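# Move glass beaker from door-side shelving to window-side drying rack

## Task

Pick up the inverted glass beaker from the shelved bench by the door. Hang it on one of the drying-rack pegs on the shelved bench by the window, pushed far enough onto the peg that the peg supports it. The task fails if the beaker touches the floor, drops more than a few centimetres, or is knocked hard enough to break. The task also fails if the robot tips over or is left leaning. At the end the gripper must be open and moved away, and the beaker must stay in place without the robot holding it.

## Robot and tools

ROBOT. A Hello Robot Stretch 4 with a single arm. It has an omni-wheel base, a lift that rides up a mast, an arm that telescopes straight forward, a wrist with yaw, pitch and roll joints, and a two-finger gripper. It stands about 1.6 m tall, and no part of the base rim is more than 0.23 m from the base origin. A loose object may occasionally get a small shove from outside.

FRAMES. Base frame: origin on the floor below the base centre, x ahead, y to the left, z up. hand_pose is reported in this frame and marks a point between the open fingertips. With all wrist joints at 0, its axes line up with the base axes. Treat the printed hand position as approximate. The odometry frame is the base frame as it was when the scene began. Heading is counter-clockwise positive, from -3.142 to 3.142.

execute_actions. The argument "actions" holds one action or none. An empty list just reports state and images. An action contains "base", "joints" or both, optionally with "pace" and "contact_limits". Alternatively it is {"end_of_arm": "enable_torque"} on its own, which re-powers any wrist or gripper motor that switched off. The motions in one action start together but may finish at different times. No action runs longer than 15 s.
- base: exactly one key. Each is a relative move counted from the base position in the latest reported state. translate_m drives straight in metres, forward positive, -2 to 2. strafe_m slides sideways in metres, left positive, -2 to 2. rotate_rad turns in place in radians, counter-clockwise positive, -3.2 to 3.2.
- joints: one dict for the one arm. Each entry is an absolute target by name, and you may include any subset. The tolerance for "done" is in brackets.
  - lift_m: 0 to 1.2 m (±0.004).
  - arm_m: extension, 0 to 0.55 m (±0.004).
  - wrist_yaw_rad: -1.134 to 4.276 (±0.02). 0 points forward, positive turns left, 3.14 is stowed back. Above 3.4 the arm may get in the way.
  - wrist_pitch_rad: -1.117 to 4.259 (±0.05). 0 is level, 1.57 points straight down.
  - wrist_roll_rad: -1.117 to 4.259 (±0.02). At 0 the fingers are at equal height. Positive rolls clockwise as seen from behind the gripper.
  - gripper_m: fingertip gap, -0.038 to 0.141 m (±0.004). Below 0 the tips squeeze each other.
  An out-of-range joint target is clipped and the result notes it. An unknown key or any other bad value rejects the whole call, and nothing moves. A joint you leave out may still be driving toward an earlier target.
- pace: "slow", "default", "fast" or "max". Base speed limits are 0.1 / 0.3 / 0.4 / 0.6 m/s and turning limits 1 / 2 / 3 / 4 rad/s. With the lift above 0.2 m at the start of the move these caps shrink, reaching 0.3 m/s and 1 rad/s at 1.2 m.
- contact_limits: only key arm_m, from 0 (gentlest) to 0.75 (firmest), default 0.5. It sets how hard the arm may push before it halts.
- cameras: a list from head_camera, head_left_camera, head_right_camera, wrist_camera, "all". Leaving it out or passing null means all cameras; [] means none.
If one result reports a stop, any later motion, wait or finish calls in the same reply are skipped.

wait: seconds, 0 to 10. Commands nothing new and returns the same report as an empty action.

zoom_image: camera plus region [x0, y0, x1, y1] in pixels of that camera's latest full image, measured from the top-left corner, at most 504×504. Image sizes: head_camera 420x560, head_left_camera and head_right_camera 420x672 (fisheye), wrist_camera 616x392.

finished_scene: pass the current scene's number. It cannot be undone. The robot first holds its last command, then the result says whether the goal was met.

CAMERAS. head_camera sits atop the mast and looks forward and down; turn the base to look elsewhere. The two head fisheyes look down more steeply and also show the base and arm. wrist_camera looks along the fingers, with the fingertips near the bottom of its image. The calibration (intrinsics and T_world_to_cam relative to the base frame) is only approximate. Errors grow for the wrist camera when the arm is extended.

RESULT LINES.
- pictures: lists the returned images in order.
- joint_positions and hand_pose: current joint values and hand point.
- base_status and joint_status report how each motion ended. done: reached the target; for the base this only means the wheels turned, even if they slipped. off_target: stopped short and may still be pushing. contact_stop_at_<key>: blocked by something; the joint holds, but a blocked lift, arm or wheels may go slack, so a loaded lift can sag and the base can drift. limit_stop_at_<name>: a built-in limit stopped it. limit_stop_at_tilt: the robot leans over 6°, and the lift, arm and wheels go slack until it rights. limit_stop_at_own_body: self-collision guard; moving away from the body still works. torque_fault: a wrist motor went limp; send enable_torque.
- on_its_own: what happened without a command. "held at" there means the target being held, not the actual position.
- lidar_m: 12 distances in metres, one per 30° sector, starting straight ahead and going counter-clockwise (4th left, 7th behind, 10th right). "-" means nothing seen or closer than 0.25 m. It misses glass, thin legs and much of the area behind the robot.
- wrist_depth_mm: a 7×7 grid of depths, 100 to 2000 mm. Glass does not show.
- base_odometry counts wheel turns only. If turned_by_wheels and turned_by_imu differ by more than about 0.1 rad, the base likely hit something or slipped.
- base_tilt: forward and right lean in degrees, with a small fixed bias.
- motor_effort: percent of maximum, with the peak in brackets. Readings are noisy and biased. A loaded level gripper shifts the wrist_pitch_rad effort.

GRIPPING. Command a gap smaller than the object to hold it; going lower squeezes harder and pulls the object inward. The gap reading does not prove a grasp; a firm squeeze at a commanded value of 0 or more shows in the gripper effort. If the fingertips snag on a surface below, raise the lift.

AVOID. The beaker is glass: keep it off the floor, lower it gently, and never let it drop more than a few centimetres or strike anything hard. Use low contact limits near the rack. Don't turn or drive with over 1 kg held and arm_m above 0.2, especially at fast paces. Avoid long firm pushes with a raised gripper. Watch for self-collision with the gripper pitched up (pitch below -0.2) and rolled. To unfold at the start, send lift_m 0.4 with wrist_yaw_rad 0 in one action. When finished, open the gripper and back away, leaving the beaker resting on the peg by itself.

Each tool is called after "Request:" by a JSON object that holds its "fn" and its "kwargs", one argument or row to a line.

## Session

Request:
{"fn": "execute_actions", "kwargs": {
  "actions": []
}}

Scene clock: 0.00 s.
base_odometry: x=+0.000 y=+0.000 heading=+0.000 (m, m, rad; odometry frame)
turned_by_wheels: +0.000 (rad since the last result)
turned_by_imu: +0.000 (rad since the last result)
base_tilt: forward=-0.7 right=-0.5 (deg)
lidar_m: 1.47 1.45 1.58 1.57 1.50 1.58 1.22 1.15 1.23 1.68 1.61 1.72
base_status: not commanded
joint_positions: lift_m=+0.146 arm_m=+0.002 wrist_yaw_rad=+3.158 wrist_pitch_rad=-0.009 wrist_roll_rad=+0.004 gripper_m=+0.057
joint_status: not commanded
motor_effort: lift_m=+19 arm_m=+0 wrist_yaw_rad=+1 wrist_pitch_rad=-5 wrist_roll_rad=+2 gripper_m=-3 wheel_0=+0 wheel_1=+0 wheel_2=+0 (%)
hand_pose: x=-0.1167 y=+0.0827 z=+0.3272 quat_wxyz=(-0.008, +0.004, +0.002, +1.000) (m; base frame)
wrist_depth_mm: - 141 263 - - - - / - 117 139 - - - 1661 / - 113 139 - - - - / - 124 158 - - - - / 141 157 1366 - - - 1983 / 215 1281 217 1430 194 1308 1229 / 217 946 831 155 878 750 831
pictures: head_camera, head_left_camera, head_right_camera, wrist_camera
Images, in order (width x height): head_camera 420x560, head_left_camera 420x672, head_right_camera 420x672, wrist_camera 616x392.

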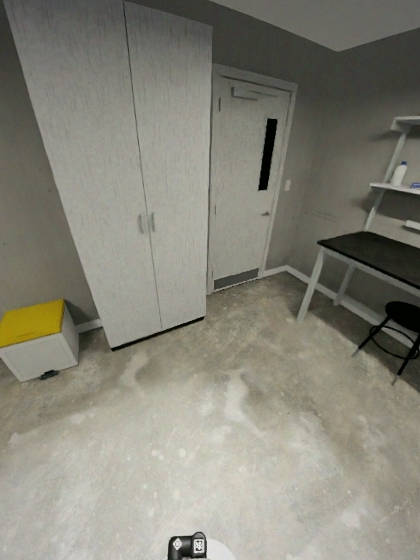

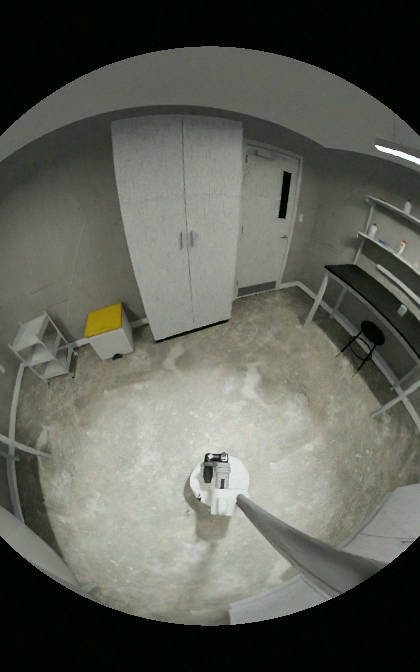

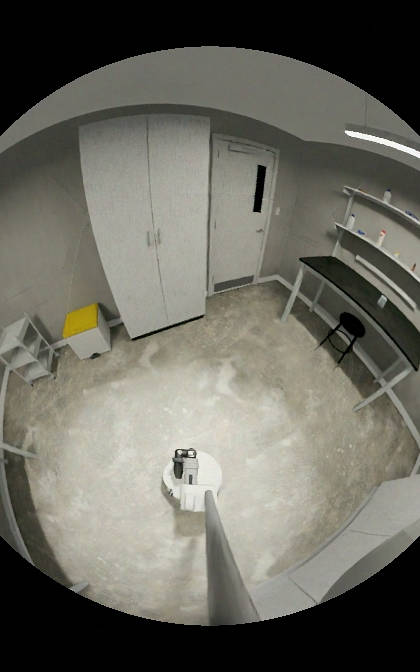

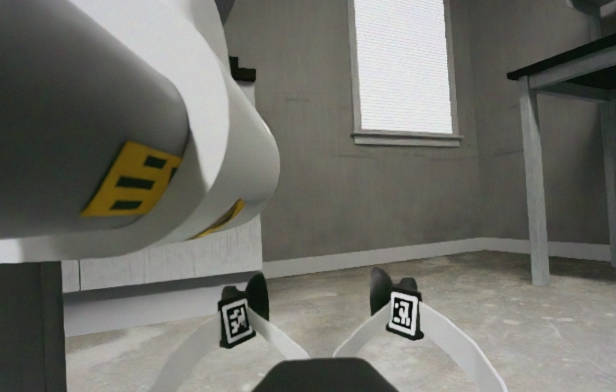

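Request:
{"fn": "execute_actions", "kwargs": {
  "actions": [
    {"base":{"rotate_rad":2.0},"pace":"fast"}
  ],
  "cameras": ["head_camera","head_left_camera"]
}}

Scene clock: 4.43 s.
base_odometry: x=+0.000 y=+0.000 heading=+2.000 (m, m, rad; odometry frame)
turned_by_wheels: +2.000 (rad since the last result)
turned_by_imu: +1.985 (rad since the last result)
base_tilt: forward=-0.7 right=-0.5 (deg)
lidar_m: 1.46 1.55 1.22 1.17 1.22 1.65 1.71 1.68 1.53 1.42 1.50 1.59
base_status: done
joint_positions: lift_m=+0.146 arm_m=+0.002 wrist_yaw_rad=+3.158 wrist_pitch_rad=-0.009 wrist_roll_rad=+0.004 gripper_m=+0.057
joint_status: not commanded
motor_effort: lift_m=+19(19) arm_m=+0(0) wrist_yaw_rad=+2(2) wrist_pitch_rad=-5(5) wrist_roll_rad=+0(1) gripper_m=-2(2) wheel_0=+1(7) wheel_1=+2(10) wheel_2=+3(9) (%)
hand_pose: x=-0.1167 y=+0.0827 z=+0.3272 quat_wxyz=(-0.008, +0.004, +0.002, +1.000) (m; base frame)
wrist_depth_mm: - 141 263 - - - - / - 117 140 - - - - / - 113 139 - - - - / - 125 158 - - - - / 141 156 - - - - - / 216 1537 218 1397 194 1308 1255 / 216 960 831 154 878 768 809
pictures: head_camera, head_left_camera
Images, in order (width x height): head_camera 420x560, head_left_camera 420x672.

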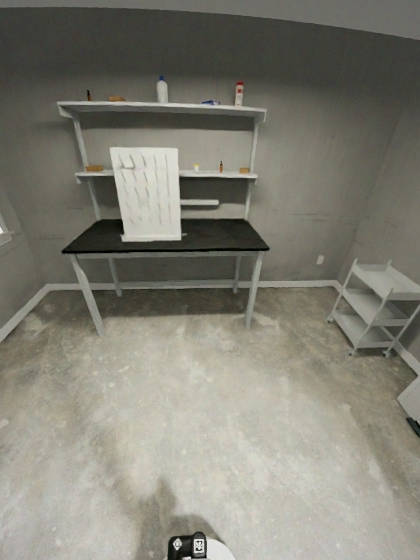

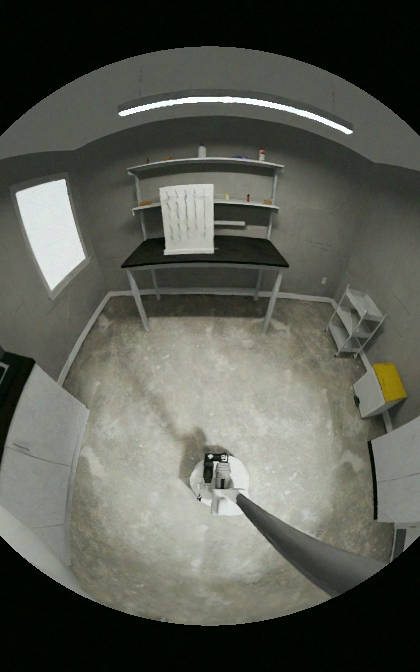

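Request:
{"fn": "zoom_image", "kwargs": {
  "camera": "head_camera",
  "region": [60,130,280,270]
}}

Request:
{"fn": "execute_actions", "kwargs": {
  "actions": [
    {"base":{"rotate_rad":-3.14},"joints":{"lift_m":0.85,"wrist_yaw_rad":0,"gripper_m":0.14},"pace":"fast"}
  ]
}}

Region (60, 130, 280, 270) of head_camera's 420x560 image, scaled by 2.291, with more detail than that image has; it fills the top 321 rows of this view, and the rest is white.

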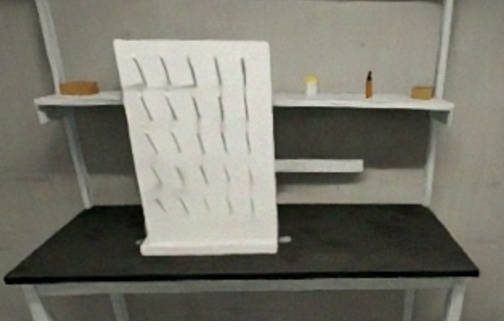

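Scene clock: 10.10 s.
base_odometry: x=+0.000 y=+0.000 heading=-1.139 (m, m, rad; odometry frame)
turned_by_wheels: -3.140 (rad since the last result)
turned_by_imu: -3.116 (rad since the last result)
base_tilt: forward=-0.7 right=-0.4 (deg)
lidar_m: 1.61 1.67 1.52 1.44 1.54 1.62 1.51 1.54 1.22 1.18 1.18 1.62
base_status: done
joint_positions: lift_m=+0.850 arm_m=+0.002 wrist_yaw_rad=+0.000 wrist_pitch_rad=-0.009 wrist_roll_rad=+0.004 gripper_m=+0.140
joint_status: all done
motor_effort: lift_m=+20(21) arm_m=-1(1) wrist_yaw_rad=+0(4) wrist_pitch_rad=-5(5) wrist_roll_rad=+1(1) gripper_m=-1(4) wheel_0=+2(9) wheel_1=+1(11) wheel_2=+0(11) (%)
hand_pose: x=+0.4617 y=-0.0874 z=+1.0307 quat_wxyz=(+1.000, +0.002, -0.004, +0.000) (m; base frame)
wrist_depth_mm: - - - - - - - / - - - - - - - / - - - - - - - / - - - - - - - / - 1661 1863 1808 - - - / - - 1808 - - 199 - / - - - 150 - - -
pictures: head_camera, head_left_camera, head_right_camera, wrist_camera
camera_calibration (this result's frames):
wrist_camera: T_world_to_cam=[[0.033018, -0.998141, -0.0512268, -0.0416102], [0.0430683, 0.0526281, -0.997685, 1.07509], [0.998526, 0.0307353, 0.0447259, -0.278106], [0, 0, 0, 1]] pos_world=[0.232768, -0.0895649, 1.0829]
Images, in order (width x height): head_camera 420x560, head_left_camera 420x672, head_right_camera 420x672, wrist_camera 616x392.

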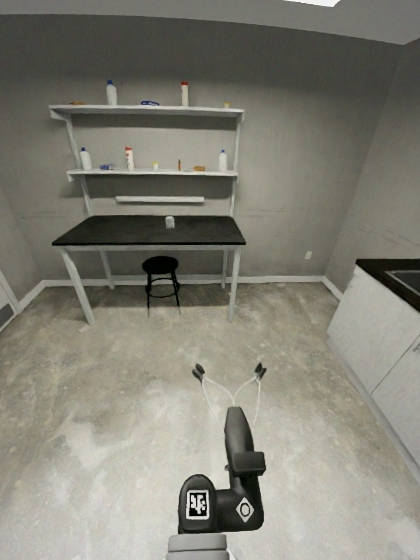

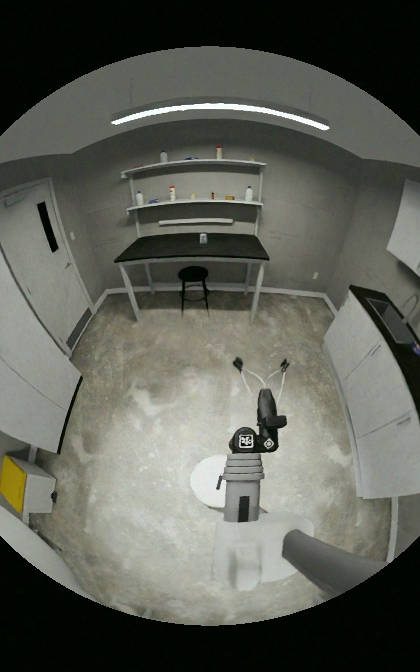

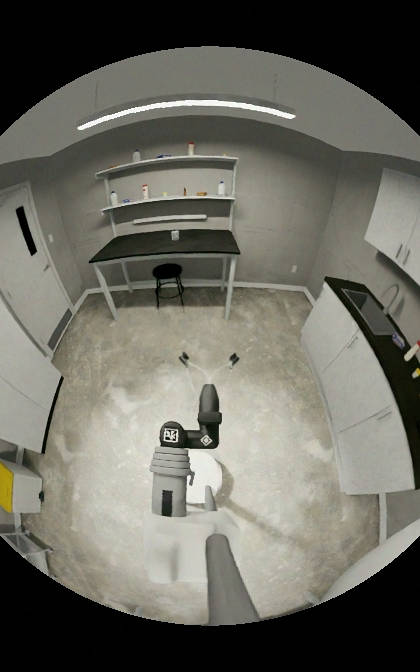

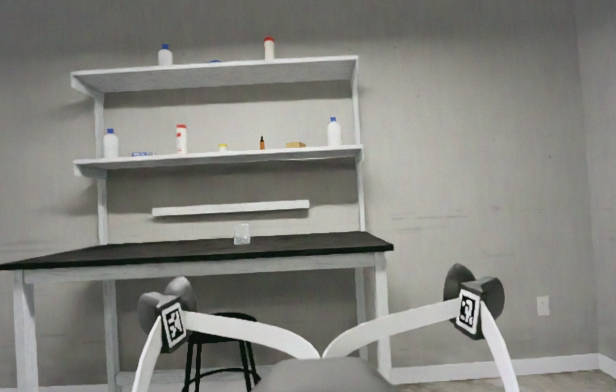

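Request:
{"fn": "execute_actions", "kwargs": {
  "actions": [
    {"base":{"translate_m":1.1},"joints":{"lift_m":1.0,"wrist_pitch_rad":0.5},"pace":"max"}
  ],
  "cameras": []
}}

Request:
{"fn": "execute_actions", "kwargs": {
  "actions": [
    {"base":{"strafe_m":0.35},"pace":"max"}
  ]
}}

Scene clock: 20.90 s.
base_odometry: x=+0.460 y=-0.999 heading=-1.139 (m, m, rad; odometry frame)
turned_by_wheels: +0.000 (rad since the last result)
turned_by_imu: -0.005 (rad since the last result)
base_tilt: forward=-0.7 right=-0.4 (deg)
lidar_m: 0.51 0.56 0.75 1.53 1.53 2.15 3.28 1.71 1.18 1.11 1.14 0.56
base_status: done
joint_positions: lift_m=+1.000 arm_m=+0.002 wrist_yaw_rad=+0.000 wrist_pitch_rad=+0.502 wrist_roll_rad=+0.004 gripper_m=+0.140
joint_status: all done
motor_effort: lift_m=+20(23) arm_m=-1(1) wrist_yaw_rad=+1(2) wrist_pitch_rad=-4(5) wrist_roll_rad=+1(1) gripper_m=+1(0) wheel_0=+1(7) wheel_1=+2(6) wheel_2=+0(11) (%)
hand_pose: x=+0.4262 y=-0.0874 z=+1.0394 quat_wxyz=(+0.969, +0.002, +0.248, +0.000) (m; base frame)
wrist_depth_mm: 976 991 991 991 1025 1025 1042 / 1042 1060 1078 1078 1078 1078 1118 / 960 917 878 854 809 1182 1205 / 661 640 621 609 580 615 1281 / 504 492 480 469 459 445 1430 / 418 402 399 413 402 198 1537 / 778 768 1366 150 1366 554 1366
pictures: none
No camera images: the call's "cameras" was empty. Leave "cameras" out to get every camera's image.

Scene clock: 23.20 s.
base_odometry: x=+0.778 y=-0.853 heading=-1.139 (m, m, rad; odometry frame)
turned_by_wheels: +0.000 (rad since the last result)
turned_by_imu: +0.001 (rad since the last result)
base_tilt: forward=-0.7 right=-0.5 (deg)
lidar_m: 0.49 0.52 0.69 1.41 1.21 1.60 3.31 2.76 1.54 1.45 0.76 0.54
base_status: done
joint_positions: lift_m=+1.000 arm_m=+0.002 wrist_yaw_rad=+0.000 wrist_pitch_rad=+0.502 wrist_roll_rad=+0.004 gripper_m=+0.140
joint_status: not commanded
motor_effort: lift_m=+20(20) arm_m=-1(1) wrist_yaw_rad=+1(1) wrist_pitch_rad=-4(5) wrist_roll_rad=+1(0) gripper_m=+1(0) wheel_0=+2(7) wheel_1=-2(8) wheel_2=-1(1) (%)
hand_pose: x=+0.4262 y=-0.0874 z=+1.0394 quat_wxyz=(+0.969, +0.002, +0.248, +0.000) (m; base frame)
wrist_depth_mm: 960 960 976 976 991 1008 1008 / 1025 1060 1060 1060 1078 1060 1098 / 960 904 891 842 809 788 759 / 661 640 621 609 585 569 559 / 496 492 477 469 455 449 436 / 404 394 389 399 394 198 462 / 1430 1366 759 150 1366 1336 1336
pictures: head_camera, head_left_camera, head_right_camera, wrist_camera
camera_calibration (this result's frames):
wrist_camera: T_world_to_cam=[[0.00363143, -0.998147, -0.0607379, -0.0176283], [-0.450136, 0.0526051, -0.891409, 1.18501], [0.892952, 0.0305774, -0.449111, 0.315274], [0, 0, 0, 1]] pos_world=[0.251955, -0.0895734, 1.19685]
Images, in order (width x height): head_camera 420x560, head_left_camera 420x672, head_right_camera 420x672, wrist_camera 616x392.

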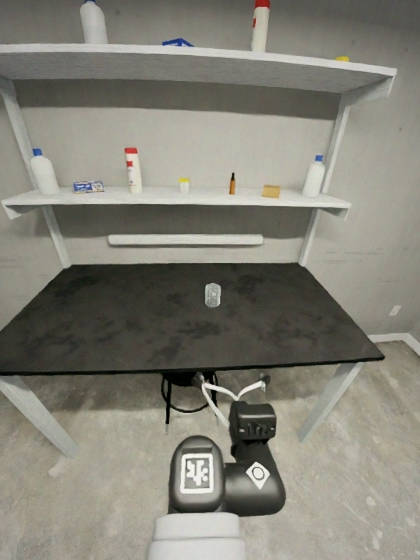

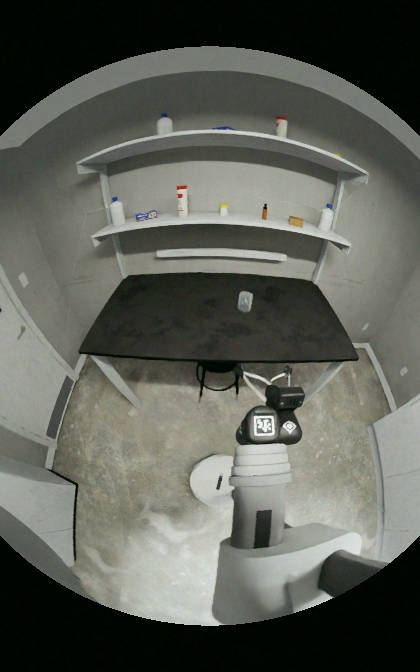

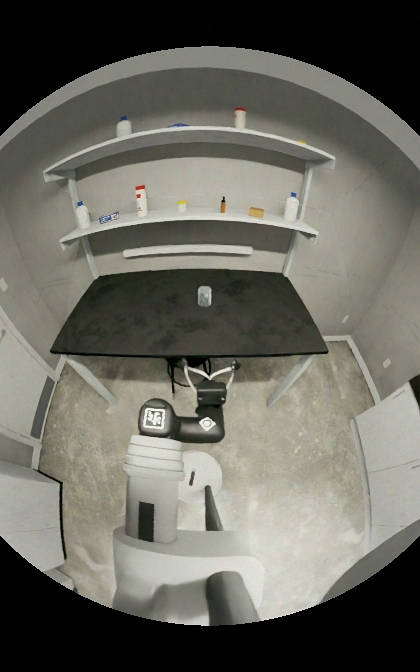

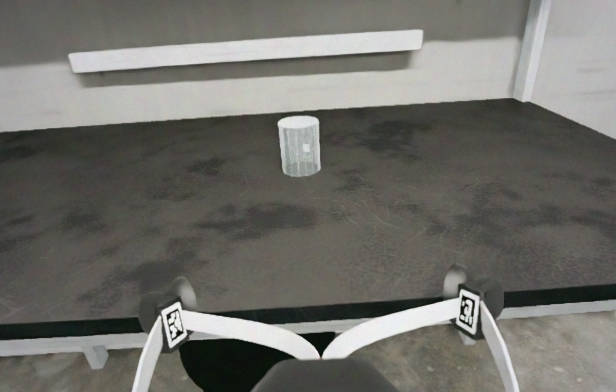

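Request:
{"fn": "execute_actions", "kwargs": {
  "actions": [
    {"base":{"translate_m":0.1},"joints":{"arm_m":0.3,"wrist_pitch_rad":0.7},"pace":"fast"}
  ],
  "cameras": ["head_camera","wrist_camera"]
}}

Scene clock: 31.57 s.
base_odometry: x=+0.820 y=-0.943 heading=-1.139 (m, m, rad; odometry frame)
turned_by_wheels: +0.000 (rad since the last result)
turned_by_imu: +0.000 (rad since the last result)
base_tilt: forward=-0.7 right=-0.5 (deg)
lidar_m: 0.41 0.45 0.57 1.55 1.22 1.63 3.42 2.88 1.57 1.43 0.64 0.43
base_status: done
joint_positions: lift_m=+1.000 arm_m=+0.299 wrist_yaw_rad=+0.000 wrist_pitch_rad=+0.701 wrist_roll_rad=+0.004 gripper_m=+0.140
joint_status: all done
motor_effort: lift_m=+20(20) arm_m=+7(8) wrist_yaw_rad=+0(3) wrist_pitch_rad=-4(2) wrist_roll_rad=+1(0) gripper_m=+0(1) wheel_0=+1(5) wheel_1=+1(6) wheel_2=+2(11) (%)
hand_pose: x=+0.6900 y=-0.0874 z=+0.9920 quat_wxyz=(+0.939, +0.002, +0.344, -0.001) (m; base frame)
wrist_depth_mm: 627 627 634 640 661 668 668 / 668 668 668 661 634 621 603 / 559 539 521 508 500 484 477 / 445 433 424 415 407 399 392 / 368 362 355 349 345 336 332 / 317 304 297 303 300 198 290 / 277 267 271 151 264 255 257
pictures: head_camera, wrist_camera
camera_calibration (this result's frames):
wrist_camera: T_world_to_cam=[[-0.00829594, -0.998149, -0.060245, -0.0136845], [-0.618005, 0.0524815, -0.784421, 1.27117], [0.786131, 0.0307242, -0.617296, 0.298969], [0, 0, 0, 1]] pos_world=[0.55045, -0.0895579, 1.18086]
Images, in order (width x height): head_camera 420x560, wrist_camera 616x392.

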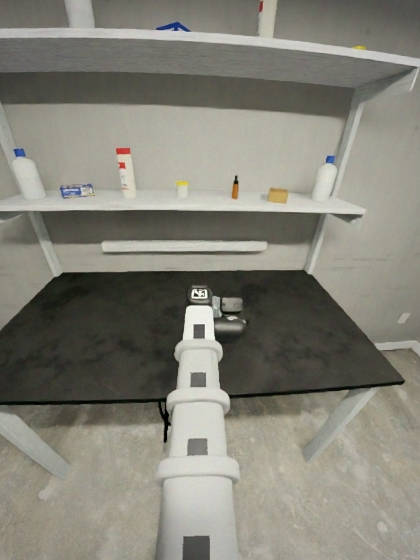

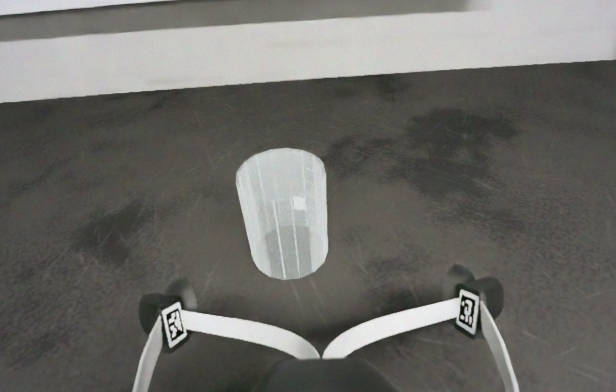

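Request:
{"fn": "execute_actions", "kwargs": {
  "actions": [
    {"base":{"strafe_m":0.027}}
  ],
  "cameras": []
}}

Request:
{"fn": "execute_actions", "kwargs": {
  "actions": [
    {"joints":{"arm_m":0.4,"lift_m":0.99}}
  ],
  "cameras": ["head_right_camera","wrist_camera"]
}}

Scene clock: 35.77 s.
base_odometry: x=+0.845 y=-0.932 heading=-1.139 (m, m, rad; odometry frame)
turned_by_wheels: +0.000 (rad since the last result)
turned_by_imu: +0.000 (rad since the last result)
base_tilt: forward=-0.7 right=-0.5 (deg)
lidar_m: 0.41 0.44 0.58 1.54 1.22 1.54 3.43 2.87 1.57 1.47 0.63 0.43
base_status: done
joint_positions: lift_m=+1.000 arm_m=+0.299 wrist_yaw_rad=+0.000 wrist_pitch_rad=+0.701 wrist_roll_rad=+0.004 gripper_m=+0.140
joint_status: not commanded
motor_effort: lift_m=+20(20) arm_m=+7(8) wrist_yaw_rad=+2(1) wrist_pitch_rad=-4(3) wrist_roll_rad=+0(1) gripper_m=+0(0) wheel_0=+2(8) wheel_1=-1(11) wheel_2=+0(2) (%)
hand_pose: x=+0.6900 y=-0.0874 z=+0.9920 quat_wxyz=(+0.939, +0.002, +0.344, -0.001) (m; base frame)
wrist_depth_mm: 621 627 634 647 654 668 668 / 661 668 661 654 634 615 609 / 554 535 517 504 492 484 480 / 445 433 421 415 404 397 389 / 368 362 355 351 343 340 334 / 317 304 297 303 298 199 291 / 277 268 270 150 264 255 257
pictures: none
No camera images: the call's "cameras" was empty. Leave "cameras" out to get every camera's image.

Scene clock: 37.07 s.
base_odometry: x=+0.845 y=-0.932 heading=-1.139 (m, m, rad; odometry frame)
turned_by_wheels: +0.000 (rad since the last result)
turned_by_imu: +0.000 (rad since the last result)
base_tilt: forward=-0.7 right=-0.5 (deg)
lidar_m: 0.39 0.44 0.59 1.54 1.18 1.59 3.45 2.85 1.57 1.49 0.62 0.41
base_status: not commanded
joint_positions: lift_m=+0.990 arm_m=+0.399 wrist_yaw_rad=+0.000 wrist_pitch_rad=+0.702 wrist_roll_rad=+0.004 gripper_m=+0.140
joint_status: all done
motor_effort: lift_m=+17(19) arm_m=+7(7) wrist_yaw_rad=+2(2) wrist_pitch_rad=-4(3) wrist_roll_rad=+0(0) gripper_m=+0(0) wheel_0=+2(2) wheel_1=-1(0) wheel_2=+0(0) (%)
hand_pose: x=+0.7899 y=-0.0874 z=+0.9822 quat_wxyz=(+0.939, +0.002, +0.344, -0.001) (m; base frame)
wrist_depth_mm: 525 525 539 544 549 564 564 / 574 580 580 591 591 591 580 / 530 517 504 492 477 462 459 / 427 418 407 399 389 384 375 / 355 347 345 338 332 325 320 / 303 291 286 291 289 198 278 / 266 257 259 150 252 246 246
pictures: head_right_camera, wrist_camera
camera_calibration (this result's frames):
wrist_camera: T_world_to_cam=[[-0.0084081, -0.998148, -0.0602442, -0.0133788], [-0.61807, 0.0525475, -0.784365, 1.32531], [0.786078, 0.0306402, -0.617368, 0.214444], [0, 0, 0, 1]] pos_world=[0.650455, -0.0895665, 1.17111]
Images, in order (width x height): head_right_camera 420x672, wrist_camera 616x392.

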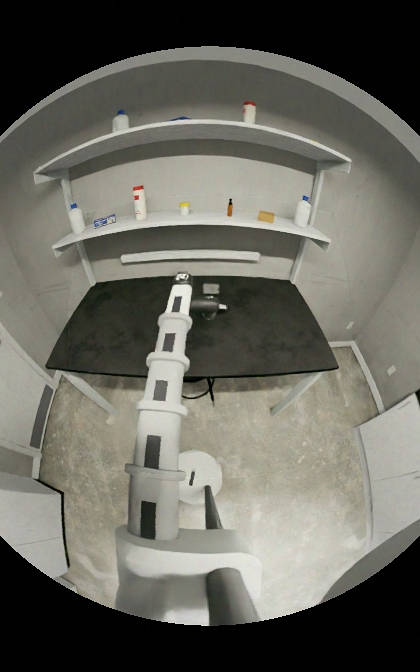

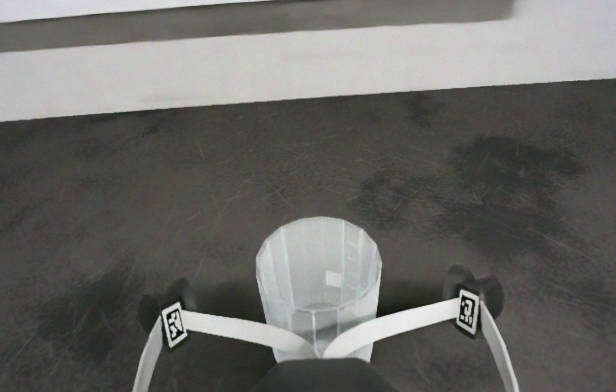

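Request:
{"fn": "execute_actions", "kwargs": {
  "actions": [
    {"joints":{"gripper_m":0.045},"pace":"slow"}
  ],
  "cameras": ["wrist_camera"]
}}

Request:
{"fn": "execute_actions", "kwargs": {
  "actions": [
    {"joints":{"lift_m":1.02},"pace":"slow"}
  ],
  "cameras": ["wrist_camera"]
}}

Scene clock: 45.33 s.
base_odometry: x=+0.845 y=-0.932 heading=-1.139 (m, m, rad; odometry frame)
turned_by_wheels: +0.000 (rad since the last result)
turned_by_imu: +0.000 (rad since the last result)
base_tilt: forward=-0.7 right=-0.5 (deg)
lidar_m: 0.38 0.44 0.56 1.54 1.20 1.53 3.41 2.88 1.57 1.48 0.64 0.46
base_status: not commanded
joint_positions: lift_m=+0.990 arm_m=+0.399 wrist_yaw_rad=+0.000 wrist_pitch_rad=+0.702 wrist_roll_rad=+0.004 gripper_m=+0.045
joint_status: all done
motor_effort: lift_m=+17(17) arm_m=+7(7) wrist_yaw_rad=+1(1) wrist_pitch_rad=-6(6) wrist_roll_rad=+0(1) gripper_m=-10(11) wheel_0=+2(2) wheel_1=+0(0) wheel_2=+0(0) (%)
hand_pose: x=+0.7898 y=-0.0874 z=+0.9820 quat_wxyz=(+0.939, +0.002, +0.344, -0.001) (m; base frame)
wrist_depth_mm: 530 535 544 554 559 559 569 / 580 585 580 591 591 591 574 / 525 512 500 484 477 466 452 / 424 415 410 397 392 382 377 / 351 349 343 336 329 325 320 / 303 298 206 290 205 282 278 / 265 258 254 260 249 242 246
pictures: wrist_camera
camera_calibration (this result's frames):
wrist_camera: T_world_to_cam=[[-0.00845405, -0.998148, -0.0602378, -0.0133602], [-0.618663, 0.0525477, -0.783897, 1.3251], [0.785611, 0.0306398, -0.617962, 0.215404], [0, 0, 0, 1]] pos_world=[0.650457, -0.0895666, 1.17105]
Images, in order (width x height): wrist_camera 616x392.

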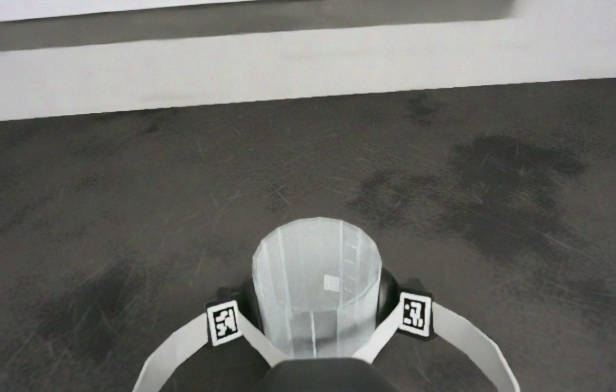

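Scene clock: 46.40 s.
base_odometry: x=+0.845 y=-0.932 heading=-1.139 (m, m, rad; odometry frame)
turned_by_wheels: +0.000 (rad since the last result)
turned_by_imu: +0.000 (rad since the last result)
base_tilt: forward=-0.7 right=-0.5 (deg)
lidar_m: 0.40 0.44 0.60 1.55 1.19 1.52 3.41 2.87 1.56 1.47 0.60 0.45
base_status: not commanded
joint_positions: lift_m=+1.020 arm_m=+0.399 wrist_yaw_rad=+0.000 wrist_pitch_rad=+0.702 wrist_roll_rad=+0.004 gripper_m=+0.045
joint_status: all done
motor_effort: lift_m=+22(19) arm_m=+7(7) wrist_yaw_rad=+2(1) wrist_pitch_rad=-6(6) wrist_roll_rad=+0(1) gripper_m=-9(10) wheel_0=+2(2) wheel_1=-1(0) wheel_2=+0(0) (%)
hand_pose: x=+0.7898 y=-0.0874 z=+1.0116 quat_wxyz=(+0.939, +0.002, +0.344, -0.001) (m; base frame)
wrist_depth_mm: 469 477 480 544 554 569 569 / 569 580 591 603 615 609 615 / 591 580 559 539 530 517 508 / 469 466 455 445 439 430 421 / 399 387 384 375 370 364 357 / 342 334 205 324 205 315 309 / 297 287 283 291 279 270 276
pictures: wrist_camera
camera_calibration (this result's frames):
wrist_camera: T_world_to_cam=[[-0.00846092, -0.998148, -0.0602368, -0.0115739], [-0.618752, 0.0525477, -0.783827, 1.34828], [0.785541, 0.0306397, -0.61805, 0.233845], [0, 0, 0, 1]] pos_world=[0.650459, -0.0895666, 1.20065]
Images, in order (width x height): wrist_camera 616x392.

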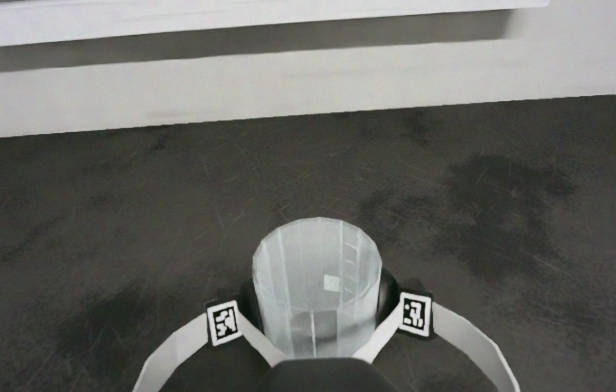

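Request:
{"fn": "execute_actions", "kwargs": {
  "actions": [
    {"base":{"translate_m":-0.3},"joints":{"arm_m":0.0,"wrist_pitch_rad":0.1,"gripper_m":0.038}}
  ],
  "cameras": []
}}

Request:
{"fn": "execute_actions", "kwargs": {
  "actions": [
    {"base":{"rotate_rad":-2.72}}
  ],
  "cameras": ["head_camera"]
}}

Request:
{"fn": "execute_actions", "kwargs": {
  "actions": [
    {"base":{"translate_m":1.9},"pace":"fast"}
  ],
  "cameras": []
}}

Request:
{"fn": "execute_actions", "kwargs": {
  "actions": [
    {"base":{"rotate_rad":-0.45}}
  ]
}}

Scene clock: 54.60 s.
base_odometry: x=+0.719 y=-0.660 heading=-1.139 (m, m, rad; odometry frame)
turned_by_wheels: +0.000 (rad since the last result)
turned_by_imu: +0.002 (rad since the last result)
base_tilt: forward=-0.7 right=-0.5 (deg)
lidar_m: 0.70 0.72 1.01 1.13 1.13 1.73 3.11 2.57 1.58 1.47 1.53 0.74
base_status: done
joint_positions: lift_m=+1.020 arm_m=+0.004 wrist_yaw_rad=+0.000 wrist_pitch_rad=+0.103 wrist_roll_rad=+0.004 gripper_m=+0.038
joint_status: all done
joint sent to its limit — the command would take arm_m past its lower limit, so that joint was sent only as far as its limit.
motor_effort: lift_m=+21(22) arm_m=-8(9) wrist_yaw_rad=+1(0) wrist_pitch_rad=-9(12) wrist_roll_rad=+0(1) gripper_m=-12(11) wheel_0=-2(5) wheel_1=-2(5) wheel_2=+0(8) (%)
hand_pose: x=+0.4614 y=-0.0875 z=+1.1683 quat_wxyz=(+0.999, +0.002, +0.052, +0.000) (m; base frame)
wrist_depth_mm: 1229 1229 1255 1255 1255 1281 1308 / 1255 1281 1255 1308 1255 1205 1336 / 1138 1281 1281 1308 1336 1336 1336 / 1281 1308 1308 1308 1308 1366 1281 / 1308 1308 1336 1336 1308 1281 1366 / 960 904 206 854 203 788 759 / 654 609 591 654 585 530 564
pictures: none
No camera images: the call's "cameras" was empty. Leave "cameras" out to get every camera's image.

Scene clock: 57.63 s.
base_odometry: x=+0.719 y=-0.660 heading=+2.424 (m, m, rad; odometry frame)
turned_by_wheels: -2.720 (rad since the last result)
turned_by_imu: -2.699 (rad since the last result)
base_tilt: forward=-0.7 right=-0.5 (deg)
lidar_m: 2.44 1.69 1.51 1.51 0.80 0.71 0.75 0.89 1.14 1.11 1.38 2.39
base_status: done
joint_positions: lift_m=+1.020 arm_m=+0.004 wrist_yaw_rad=+0.000 wrist_pitch_rad=+0.103 wrist_roll_rad=+0.004 gripper_m=+0.038
joint_status: not commanded
motor_effort: lift_m=+20(21) arm_m=-8(8) wrist_yaw_rad=+2(1) wrist_pitch_rad=-9(9) wrist_roll_rad=+1(1) gripper_m=-11(13) wheel_0=+1(6) wheel_1=+2(8) wheel_2=+0(6) (%)
hand_pose: x=+0.4615 y=-0.0875 z=+1.1684 quat_wxyz=(+0.999, +0.002, +0.052, +0.000) (m; base frame)
wrist_depth_mm: - - - - - - - / - - - - - - - / - - - - - - - / - - - - - - - / 1576 - - - - - - / 1499 - 207 - 204 - - / 1576 - - - - 1983 -
pictures: head_camera
Images, in order (width x height): head_camera 420x560.

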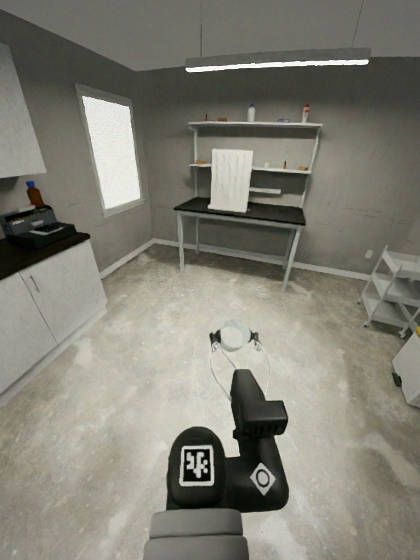

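Scene clock: 64.47 s.
base_odometry: x=-0.713 y=+0.589 heading=+2.424 (m, m, rad; odometry frame)
turned_by_wheels: +0.000 (rad since the last result)
turned_by_imu: -0.010 (rad since the last result)
base_tilt: forward=-0.7 right=-0.5 (deg)
lidar_m: 0.62 0.78 1.46 0.95 1.09 2.14 2.79 1.93 1.82 1.73 0.70 0.61
base_status: done
joint_positions: lift_m=+1.020 arm_m=+0.004 wrist_yaw_rad=+0.000 wrist_pitch_rad=+0.103 wrist_roll_rad=+0.004 gripper_m=+0.038
joint_status: not commanded
motor_effort: lift_m=+20(20) arm_m=-8(8) wrist_yaw_rad=+1(2) wrist_pitch_rad=-9(9) wrist_roll_rad=+1(0) gripper_m=-12(12) wheel_0=+0(6) wheel_1=+1(6) wheel_2=+0(10) (%)
hand_pose: x=+0.4615 y=-0.0874 z=+1.1684 quat_wxyz=(+0.999, +0.002, +0.052, +0.000) (m; base frame)
wrist_depth_mm: 1499 1537 1397 1281 634 591 559 / 1464 1576 1430 1255 647 603 569 / 1499 1576 1430 1182 654 609 564 / 1499 1661 1499 1336 661 615 569 / 1499 1618 1499 1281 676 627 585 / 1464 1661 207 798 203 621 597 / 1499 609 597 615 574 530 564
pictures: none
No camera images: the call's "cameras" was empty. Leave "cameras" out to get every camera's image.

Scene clock: 65.83 s.
base_odometry: x=-0.713 y=+0.589 heading=+1.975 (m, m, rad; odometry frame)
turned_by_wheels: -0.450 (rad since the last result)
turned_by_imu: -0.446 (rad since the last result)
base_tilt: forward=-0.7 right=-0.5 (deg)
lidar_m: 0.61 0.62 0.83 1.43 0.94 1.11 3.15 2.60 1.91 1.82 1.00 0.69
base_status: done
joint_positions: lift_m=+1.020 arm_m=+0.004 wrist_yaw_rad=+0.000 wrist_pitch_rad=+0.103 wrist_roll_rad=+0.004 gripper_m=+0.038
joint_status: not commanded
motor_effort: lift_m=+20(20) arm_m=-8(8) wrist_yaw_rad=+2(0) wrist_pitch_rad=-9(9) wrist_roll_rad=+1(0) gripper_m=-12(13) wheel_0=+1(5) wheel_1=+2(6) wheel_2=+0(8) (%)
hand_pose: x=+0.4614 y=-0.0874 z=+1.1684 quat_wxyz=(+0.999, +0.002, +0.052, +0.000) (m; base frame)
wrist_depth_mm: 1138 661 668 699 1255 1281 1308 / 1160 668 683 699 1229 1229 1308 / 1078 668 683 707 1281 1281 1336 / 1229 676 699 723 1281 1308 1336 / 1229 691 715 723 1308 1255 1336 / 931 699 206 723 203 798 768 / 654 585 597 615 591 535 569
pictures: head_camera, head_left_camera, head_right_camera, wrist_camera
camera_calibration (this result's frames):
wrist_camera: T_world_to_cam=[[0.026788, -0.99815, -0.0545781, -0.0278398], [-0.0689609, 0.0526224, -0.996231, 1.26247], [0.99726, 0.0304508, -0.0674236, -0.152382], [0, 0, 0, 1]] pos_world=[0.239771, -0.0895822, 1.24591]
Images, in order (width x height): head_camera 420x560, head_left_camera 420x672, head_right_camera 420x672, wrist_camera 616x392.

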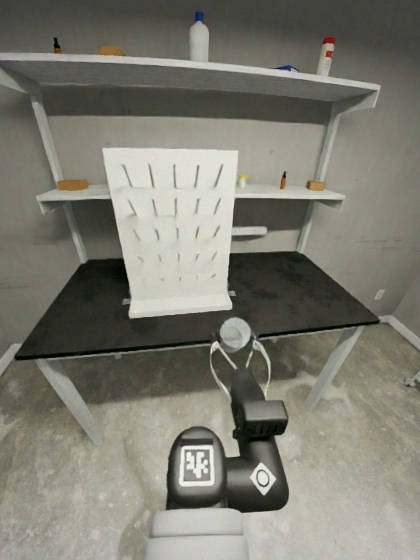

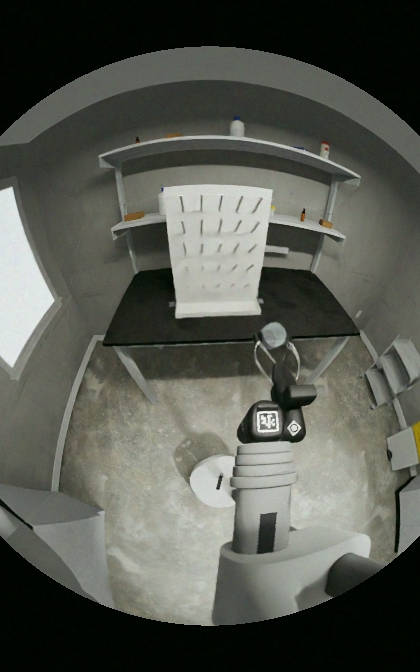

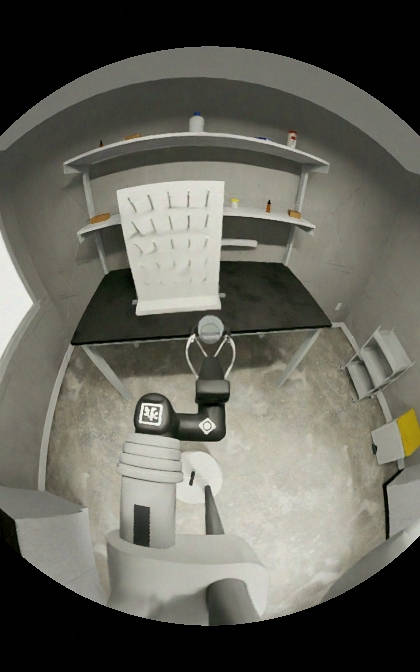

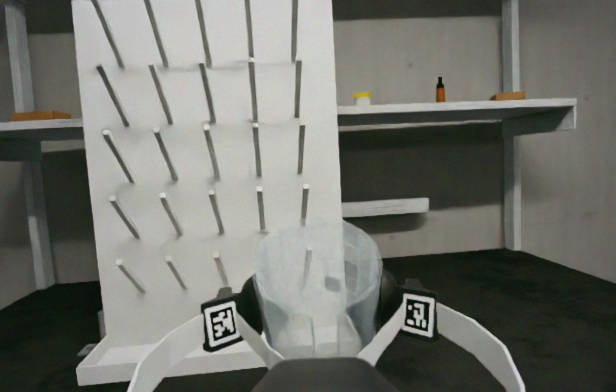

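Request:
{"fn": "execute_actions", "kwargs": {
  "actions": [
    {"base":{"rotate_rad":0.1},"joints":{"arm_m":0.15,"wrist_pitch_rad":-0.15,"lift_m":1.1}}
  ],
  "cameras": ["head_camera","wrist_camera"]
}}

Scene clock: 74.87 s.
base_odometry: x=-0.713 y=+0.589 heading=+2.074 (m, m, rad; odometry frame)
turned_by_wheels: +0.100 (rad since the last result)
turned_by_imu: +0.099 (rad since the last result)
base_tilt: forward=-0.7 right=-0.4 (deg)
lidar_m: 0.64 0.65 1.50 1.46 0.96 1.22 2.74 2.75 1.90 1.74 0.89 0.65
base_status: done
joint_positions: lift_m=+1.100 arm_m=+0.149 wrist_yaw_rad=+0.000 wrist_pitch_rad=-0.147 wrist_roll_rad=+0.004 gripper_m=+0.038
joint_status: all done
motor_effort: lift_m=+21(22) arm_m=+7(7) wrist_yaw_rad=+1(3) wrist_pitch_rad=-9(14) wrist_roll_rad=+2(0) gripper_m=-11(11) wheel_0=-3(4) wheel_1=-2(5) wheel_2=+0(5) (%)
hand_pose: x=+0.6050 y=-0.0874 z=+1.3202 quat_wxyz=(+0.997, +0.002, -0.073, +0.000) (m; base frame)
wrist_depth_mm: 1255 1229 1255 878 891 917 878 / 946 991 1008 1025 1078 1098 1060 / 1205 591 591 591 597 1138 1098 / 1160 580 569 574 574 1118 1098 / 1025 564 559 554 564 1060 1078 / 1078 544 207 559 203 1060 1060 / 1060 535 530 539 530 976 1008
pictures: head_camera, wrist_camera
camera_calibration (this result's frames):
wrist_camera: T_world_to_cam=[[0.0397052, -0.998142, -0.0462266, -0.0421653], [0.179724, 0.0526426, -0.982307, 1.25482], [0.982915, 0.0306946, 0.18148, -0.605179], [0, 0, 0, 1]] pos_world=[0.370992, -0.0895681, 1.3405]
Images, in order (width x height): head_camera 420x560, wrist_camera 616x392.

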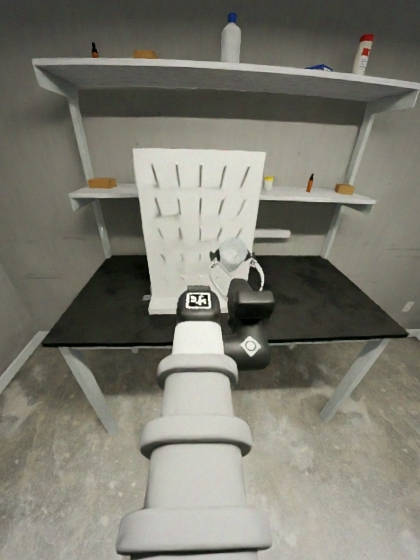

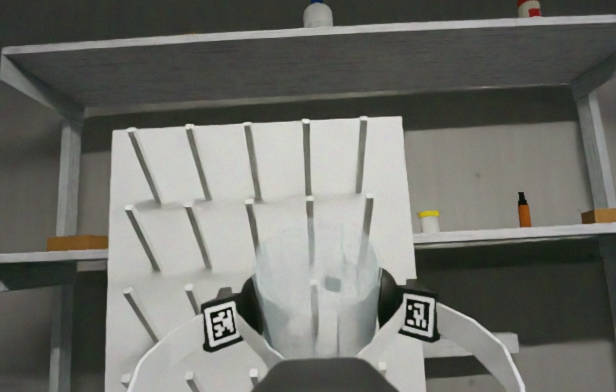

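Request:
{"fn": "execute_actions", "kwargs": {
  "actions": [
    {"base":{"strafe_m":0.009},"joints":{"arm_m":0.3,"lift_m":1.155}}
  ]
}}

Request:
{"fn": "zoom_image", "kwargs": {
  "camera": "head_left_camera",
  "region": [160,160,340,300]
}}

Scene clock: 85.07 s.
base_odometry: x=-0.721 y=+0.585 heading=+2.074 (m, m, rad; odometry frame)
turned_by_wheels: +0.000 (rad since the last result)
turned_by_imu: +0.000 (rad since the last result)
base_tilt: forward=-0.7 right=-0.5 (deg)
lidar_m: 0.62 0.62 1.50 1.46 0.95 1.21 2.76 2.74 1.96 1.74 0.93 0.66
base_status: done
joint_positions: lift_m=+1.155 arm_m=+0.299 wrist_yaw_rad=+0.000 wrist_pitch_rad=-0.147 wrist_roll_rad=+0.004 gripper_m=+0.038
joint_status: all done
motor_effort: lift_m=+22(24) arm_m=+7(9) wrist_yaw_rad=+1(2) wrist_pitch_rad=-8(9) wrist_roll_rad=+1(1) gripper_m=-11(12) wheel_0=+0(8) wheel_1=+2(7) wheel_2=+0(1) (%)
hand_pose: x=+0.7550 y=-0.0874 z=+1.3752 quat_wxyz=(+0.997, +0.002, -0.073, +0.000) (m; base frame)
wrist_depth_mm: 723 707 715 699 707 715 732 / 854 891 891 931 946 991 991 / 931 430 430 427 430 976 976 / 866 421 421 421 418 960 931 / 410 407 407 410 410 931 917 / 402 397 206 397 203 904 917 / 389 389 387 394 387 389 891
pictures: head_camera, head_left_camera, head_right_camera, wrist_camera
camera_calibration (this result's frames):
wrist_camera: T_world_to_cam=[[0.0397002, -0.998142, -0.046226, -0.045578], [0.179739, 0.0526416, -0.982305, 1.28187], [0.982913, 0.0306891, 0.181495, -0.762626], [0, 0, 0, 1]] pos_world=[0.521003, -0.0895684, 1.39549]
Images, in order (width x height): head_camera 420x560, head_left_camera 420x672, head_right_camera 420x672, wrist_camera 616x392.

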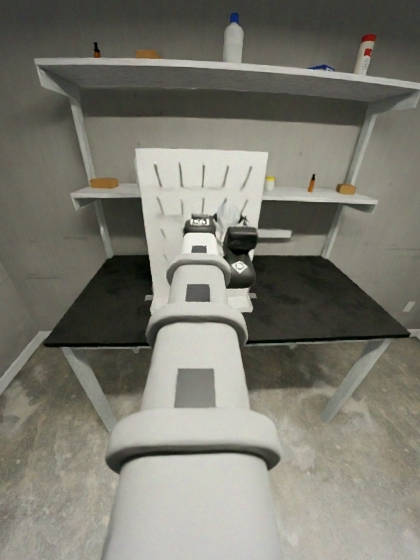

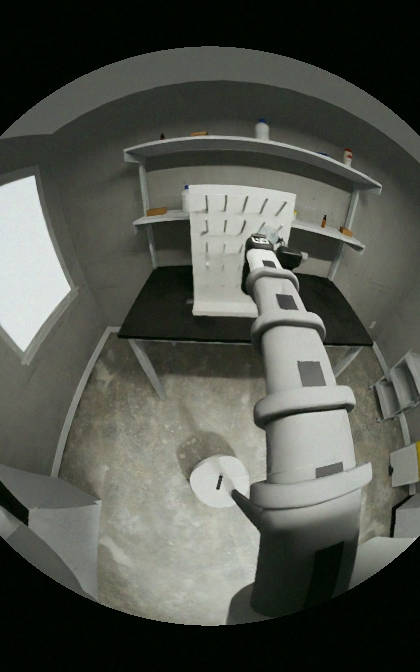

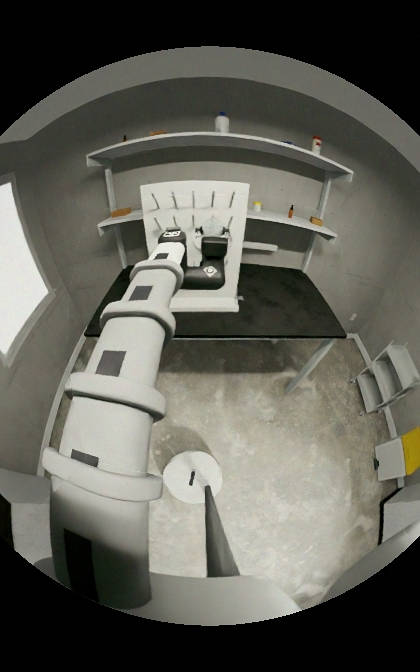

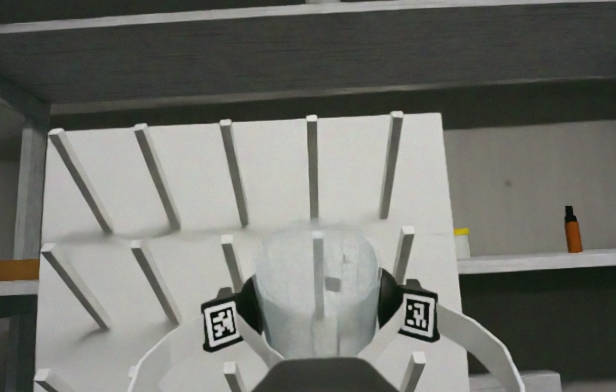

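Region (160, 160, 340, 300) of head_left_camera's 420x672 image, scaled by 2.800, with more detail than that image has.

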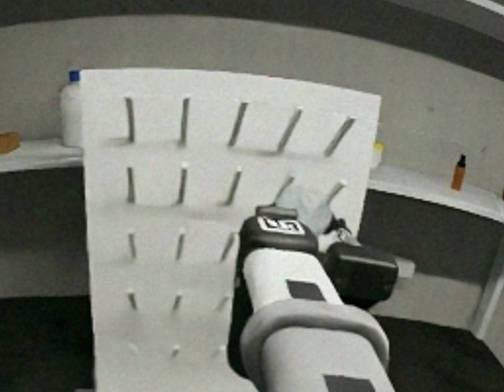

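Request:
{"fn": "execute_actions", "kwargs": {
  "actions": [
    {"joints":{"arm_m":0.325,"lift_m":1.132},"pace":"slow","contact_limits":{"arm_m":0.2}}
  ],
  "cameras": []
}}

Request:
{"fn": "execute_actions", "kwargs": {
  "actions": [
    {"joints":{"arm_m":0.35,"lift_m":1.109},"pace":"slow","contact_limits":{"arm_m":0.2}}
  ],
  "cameras": ["wrist_camera","head_right_camera"]
}}

Scene clock: 94.23 s.
base_odometry: x=-0.721 y=+0.585 heading=+2.074 (m, m, rad; odometry frame)
turned_by_wheels: +0.000 (rad since the last result)
turned_by_imu: +0.000 (rad since the last result)
base_tilt: forward=-0.7 right=-0.5 (deg)
lidar_m: 0.61 0.66 1.49 1.47 0.95 1.23 2.78 2.72 1.95 1.74 0.91 0.67
base_status: not commanded
joint_positions: lift_m=+1.132 arm_m=+0.324 wrist_yaw_rad=+0.000 wrist_pitch_rad=-0.147 wrist_roll_rad=+0.004 gripper_m=+0.038
joint_status: all done
motor_effort: lift_m=+17(22) arm_m=+8(8) wrist_yaw_rad=+1(0) wrist_pitch_rad=-8(9) wrist_roll_rad=+1(0) gripper_m=-12(12) wheel_0=-1(1) wheel_1=+2(1) wheel_2=+0(0) (%)
contact_limits: arm_m 0.2
hand_pose: x=+0.7799 y=-0.0874 z=+1.3526 quat_wxyz=(+0.997, +0.002, -0.073, +0.000) (m; base frame)
wrist_depth_mm: 683 699 715 732 750 759 768 / 842 866 854 854 878 976 960 / 404 404 404 404 404 946 946 / 397 392 397 392 392 931 946 / 387 387 384 384 382 891 878 / 375 373 207 373 203 891 904 / 364 359 362 325 366 364 854
pictures: none
No camera images: the call's "cameras" was empty. Leave "cameras" out to get every camera's image.

Scene clock: 95.53 s.
base_odometry: x=-0.721 y=+0.585 heading=+2.074 (m, m, rad; odometry frame)
turned_by_wheels: +0.000 (rad since the last result)
turned_by_imu: +0.000 (rad since the last result)
base_tilt: forward=-0.7 right=-0.5 (deg)
lidar_m: 0.60 0.65 1.48 1.46 0.96 1.26 2.76 2.72 1.95 1.75 0.92 0.65
base_status: not commanded
joint_positions: lift_m=+1.109 arm_m=+0.349 wrist_yaw_rad=+0.000 wrist_pitch_rad=-0.147 wrist_roll_rad=+0.004 gripper_m=+0.038
joint_status: all done
motor_effort: lift_m=+17(16) arm_m=+7(8) wrist_yaw_rad=+1(1) wrist_pitch_rad=-8(8) wrist_roll_rad=+1(1) gripper_m=-12(11) wheel_0=-1(1) wheel_1=+1(2) wheel_2=+0(0) (%)
contact_limits: arm_m 0.2
hand_pose: x=+0.8049 y=-0.0874 z=+1.3296 quat_wxyz=(+0.997, +0.002, -0.073, +0.000) (m; base frame)
wrist_depth_mm: 715 741 759 768 778 798 809 / 387 387 387 387 389 960 960 / 377 379 377 375 375 917 931 / 368 366 364 366 368 904 891 / 357 359 357 359 357 539 866 / 347 349 206 351 203 854 866 / 340 340 340 314 340 340 831
pictures: head_right_camera, wrist_camera
camera_calibration (this result's frames):
wrist_camera: T_world_to_cam=[[0.0396405, -0.998144, -0.046227, -0.049639], [0.17972, 0.0526311, -0.982309, 1.22807], [0.982919, 0.0306313, 0.181472, -0.803435], [0, 0, 0, 1]] pos_world=[0.57097, -0.0895714, 1.34986]
Images, in order (width x height): head_right_camera 420x672, wrist_camera 616x392.

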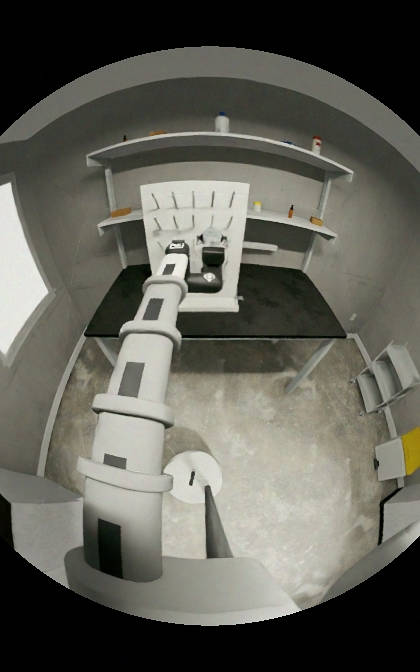

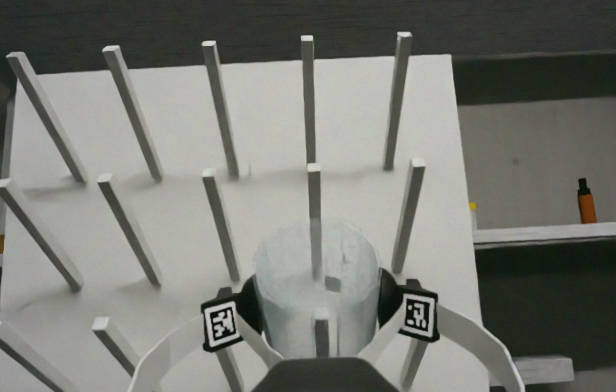

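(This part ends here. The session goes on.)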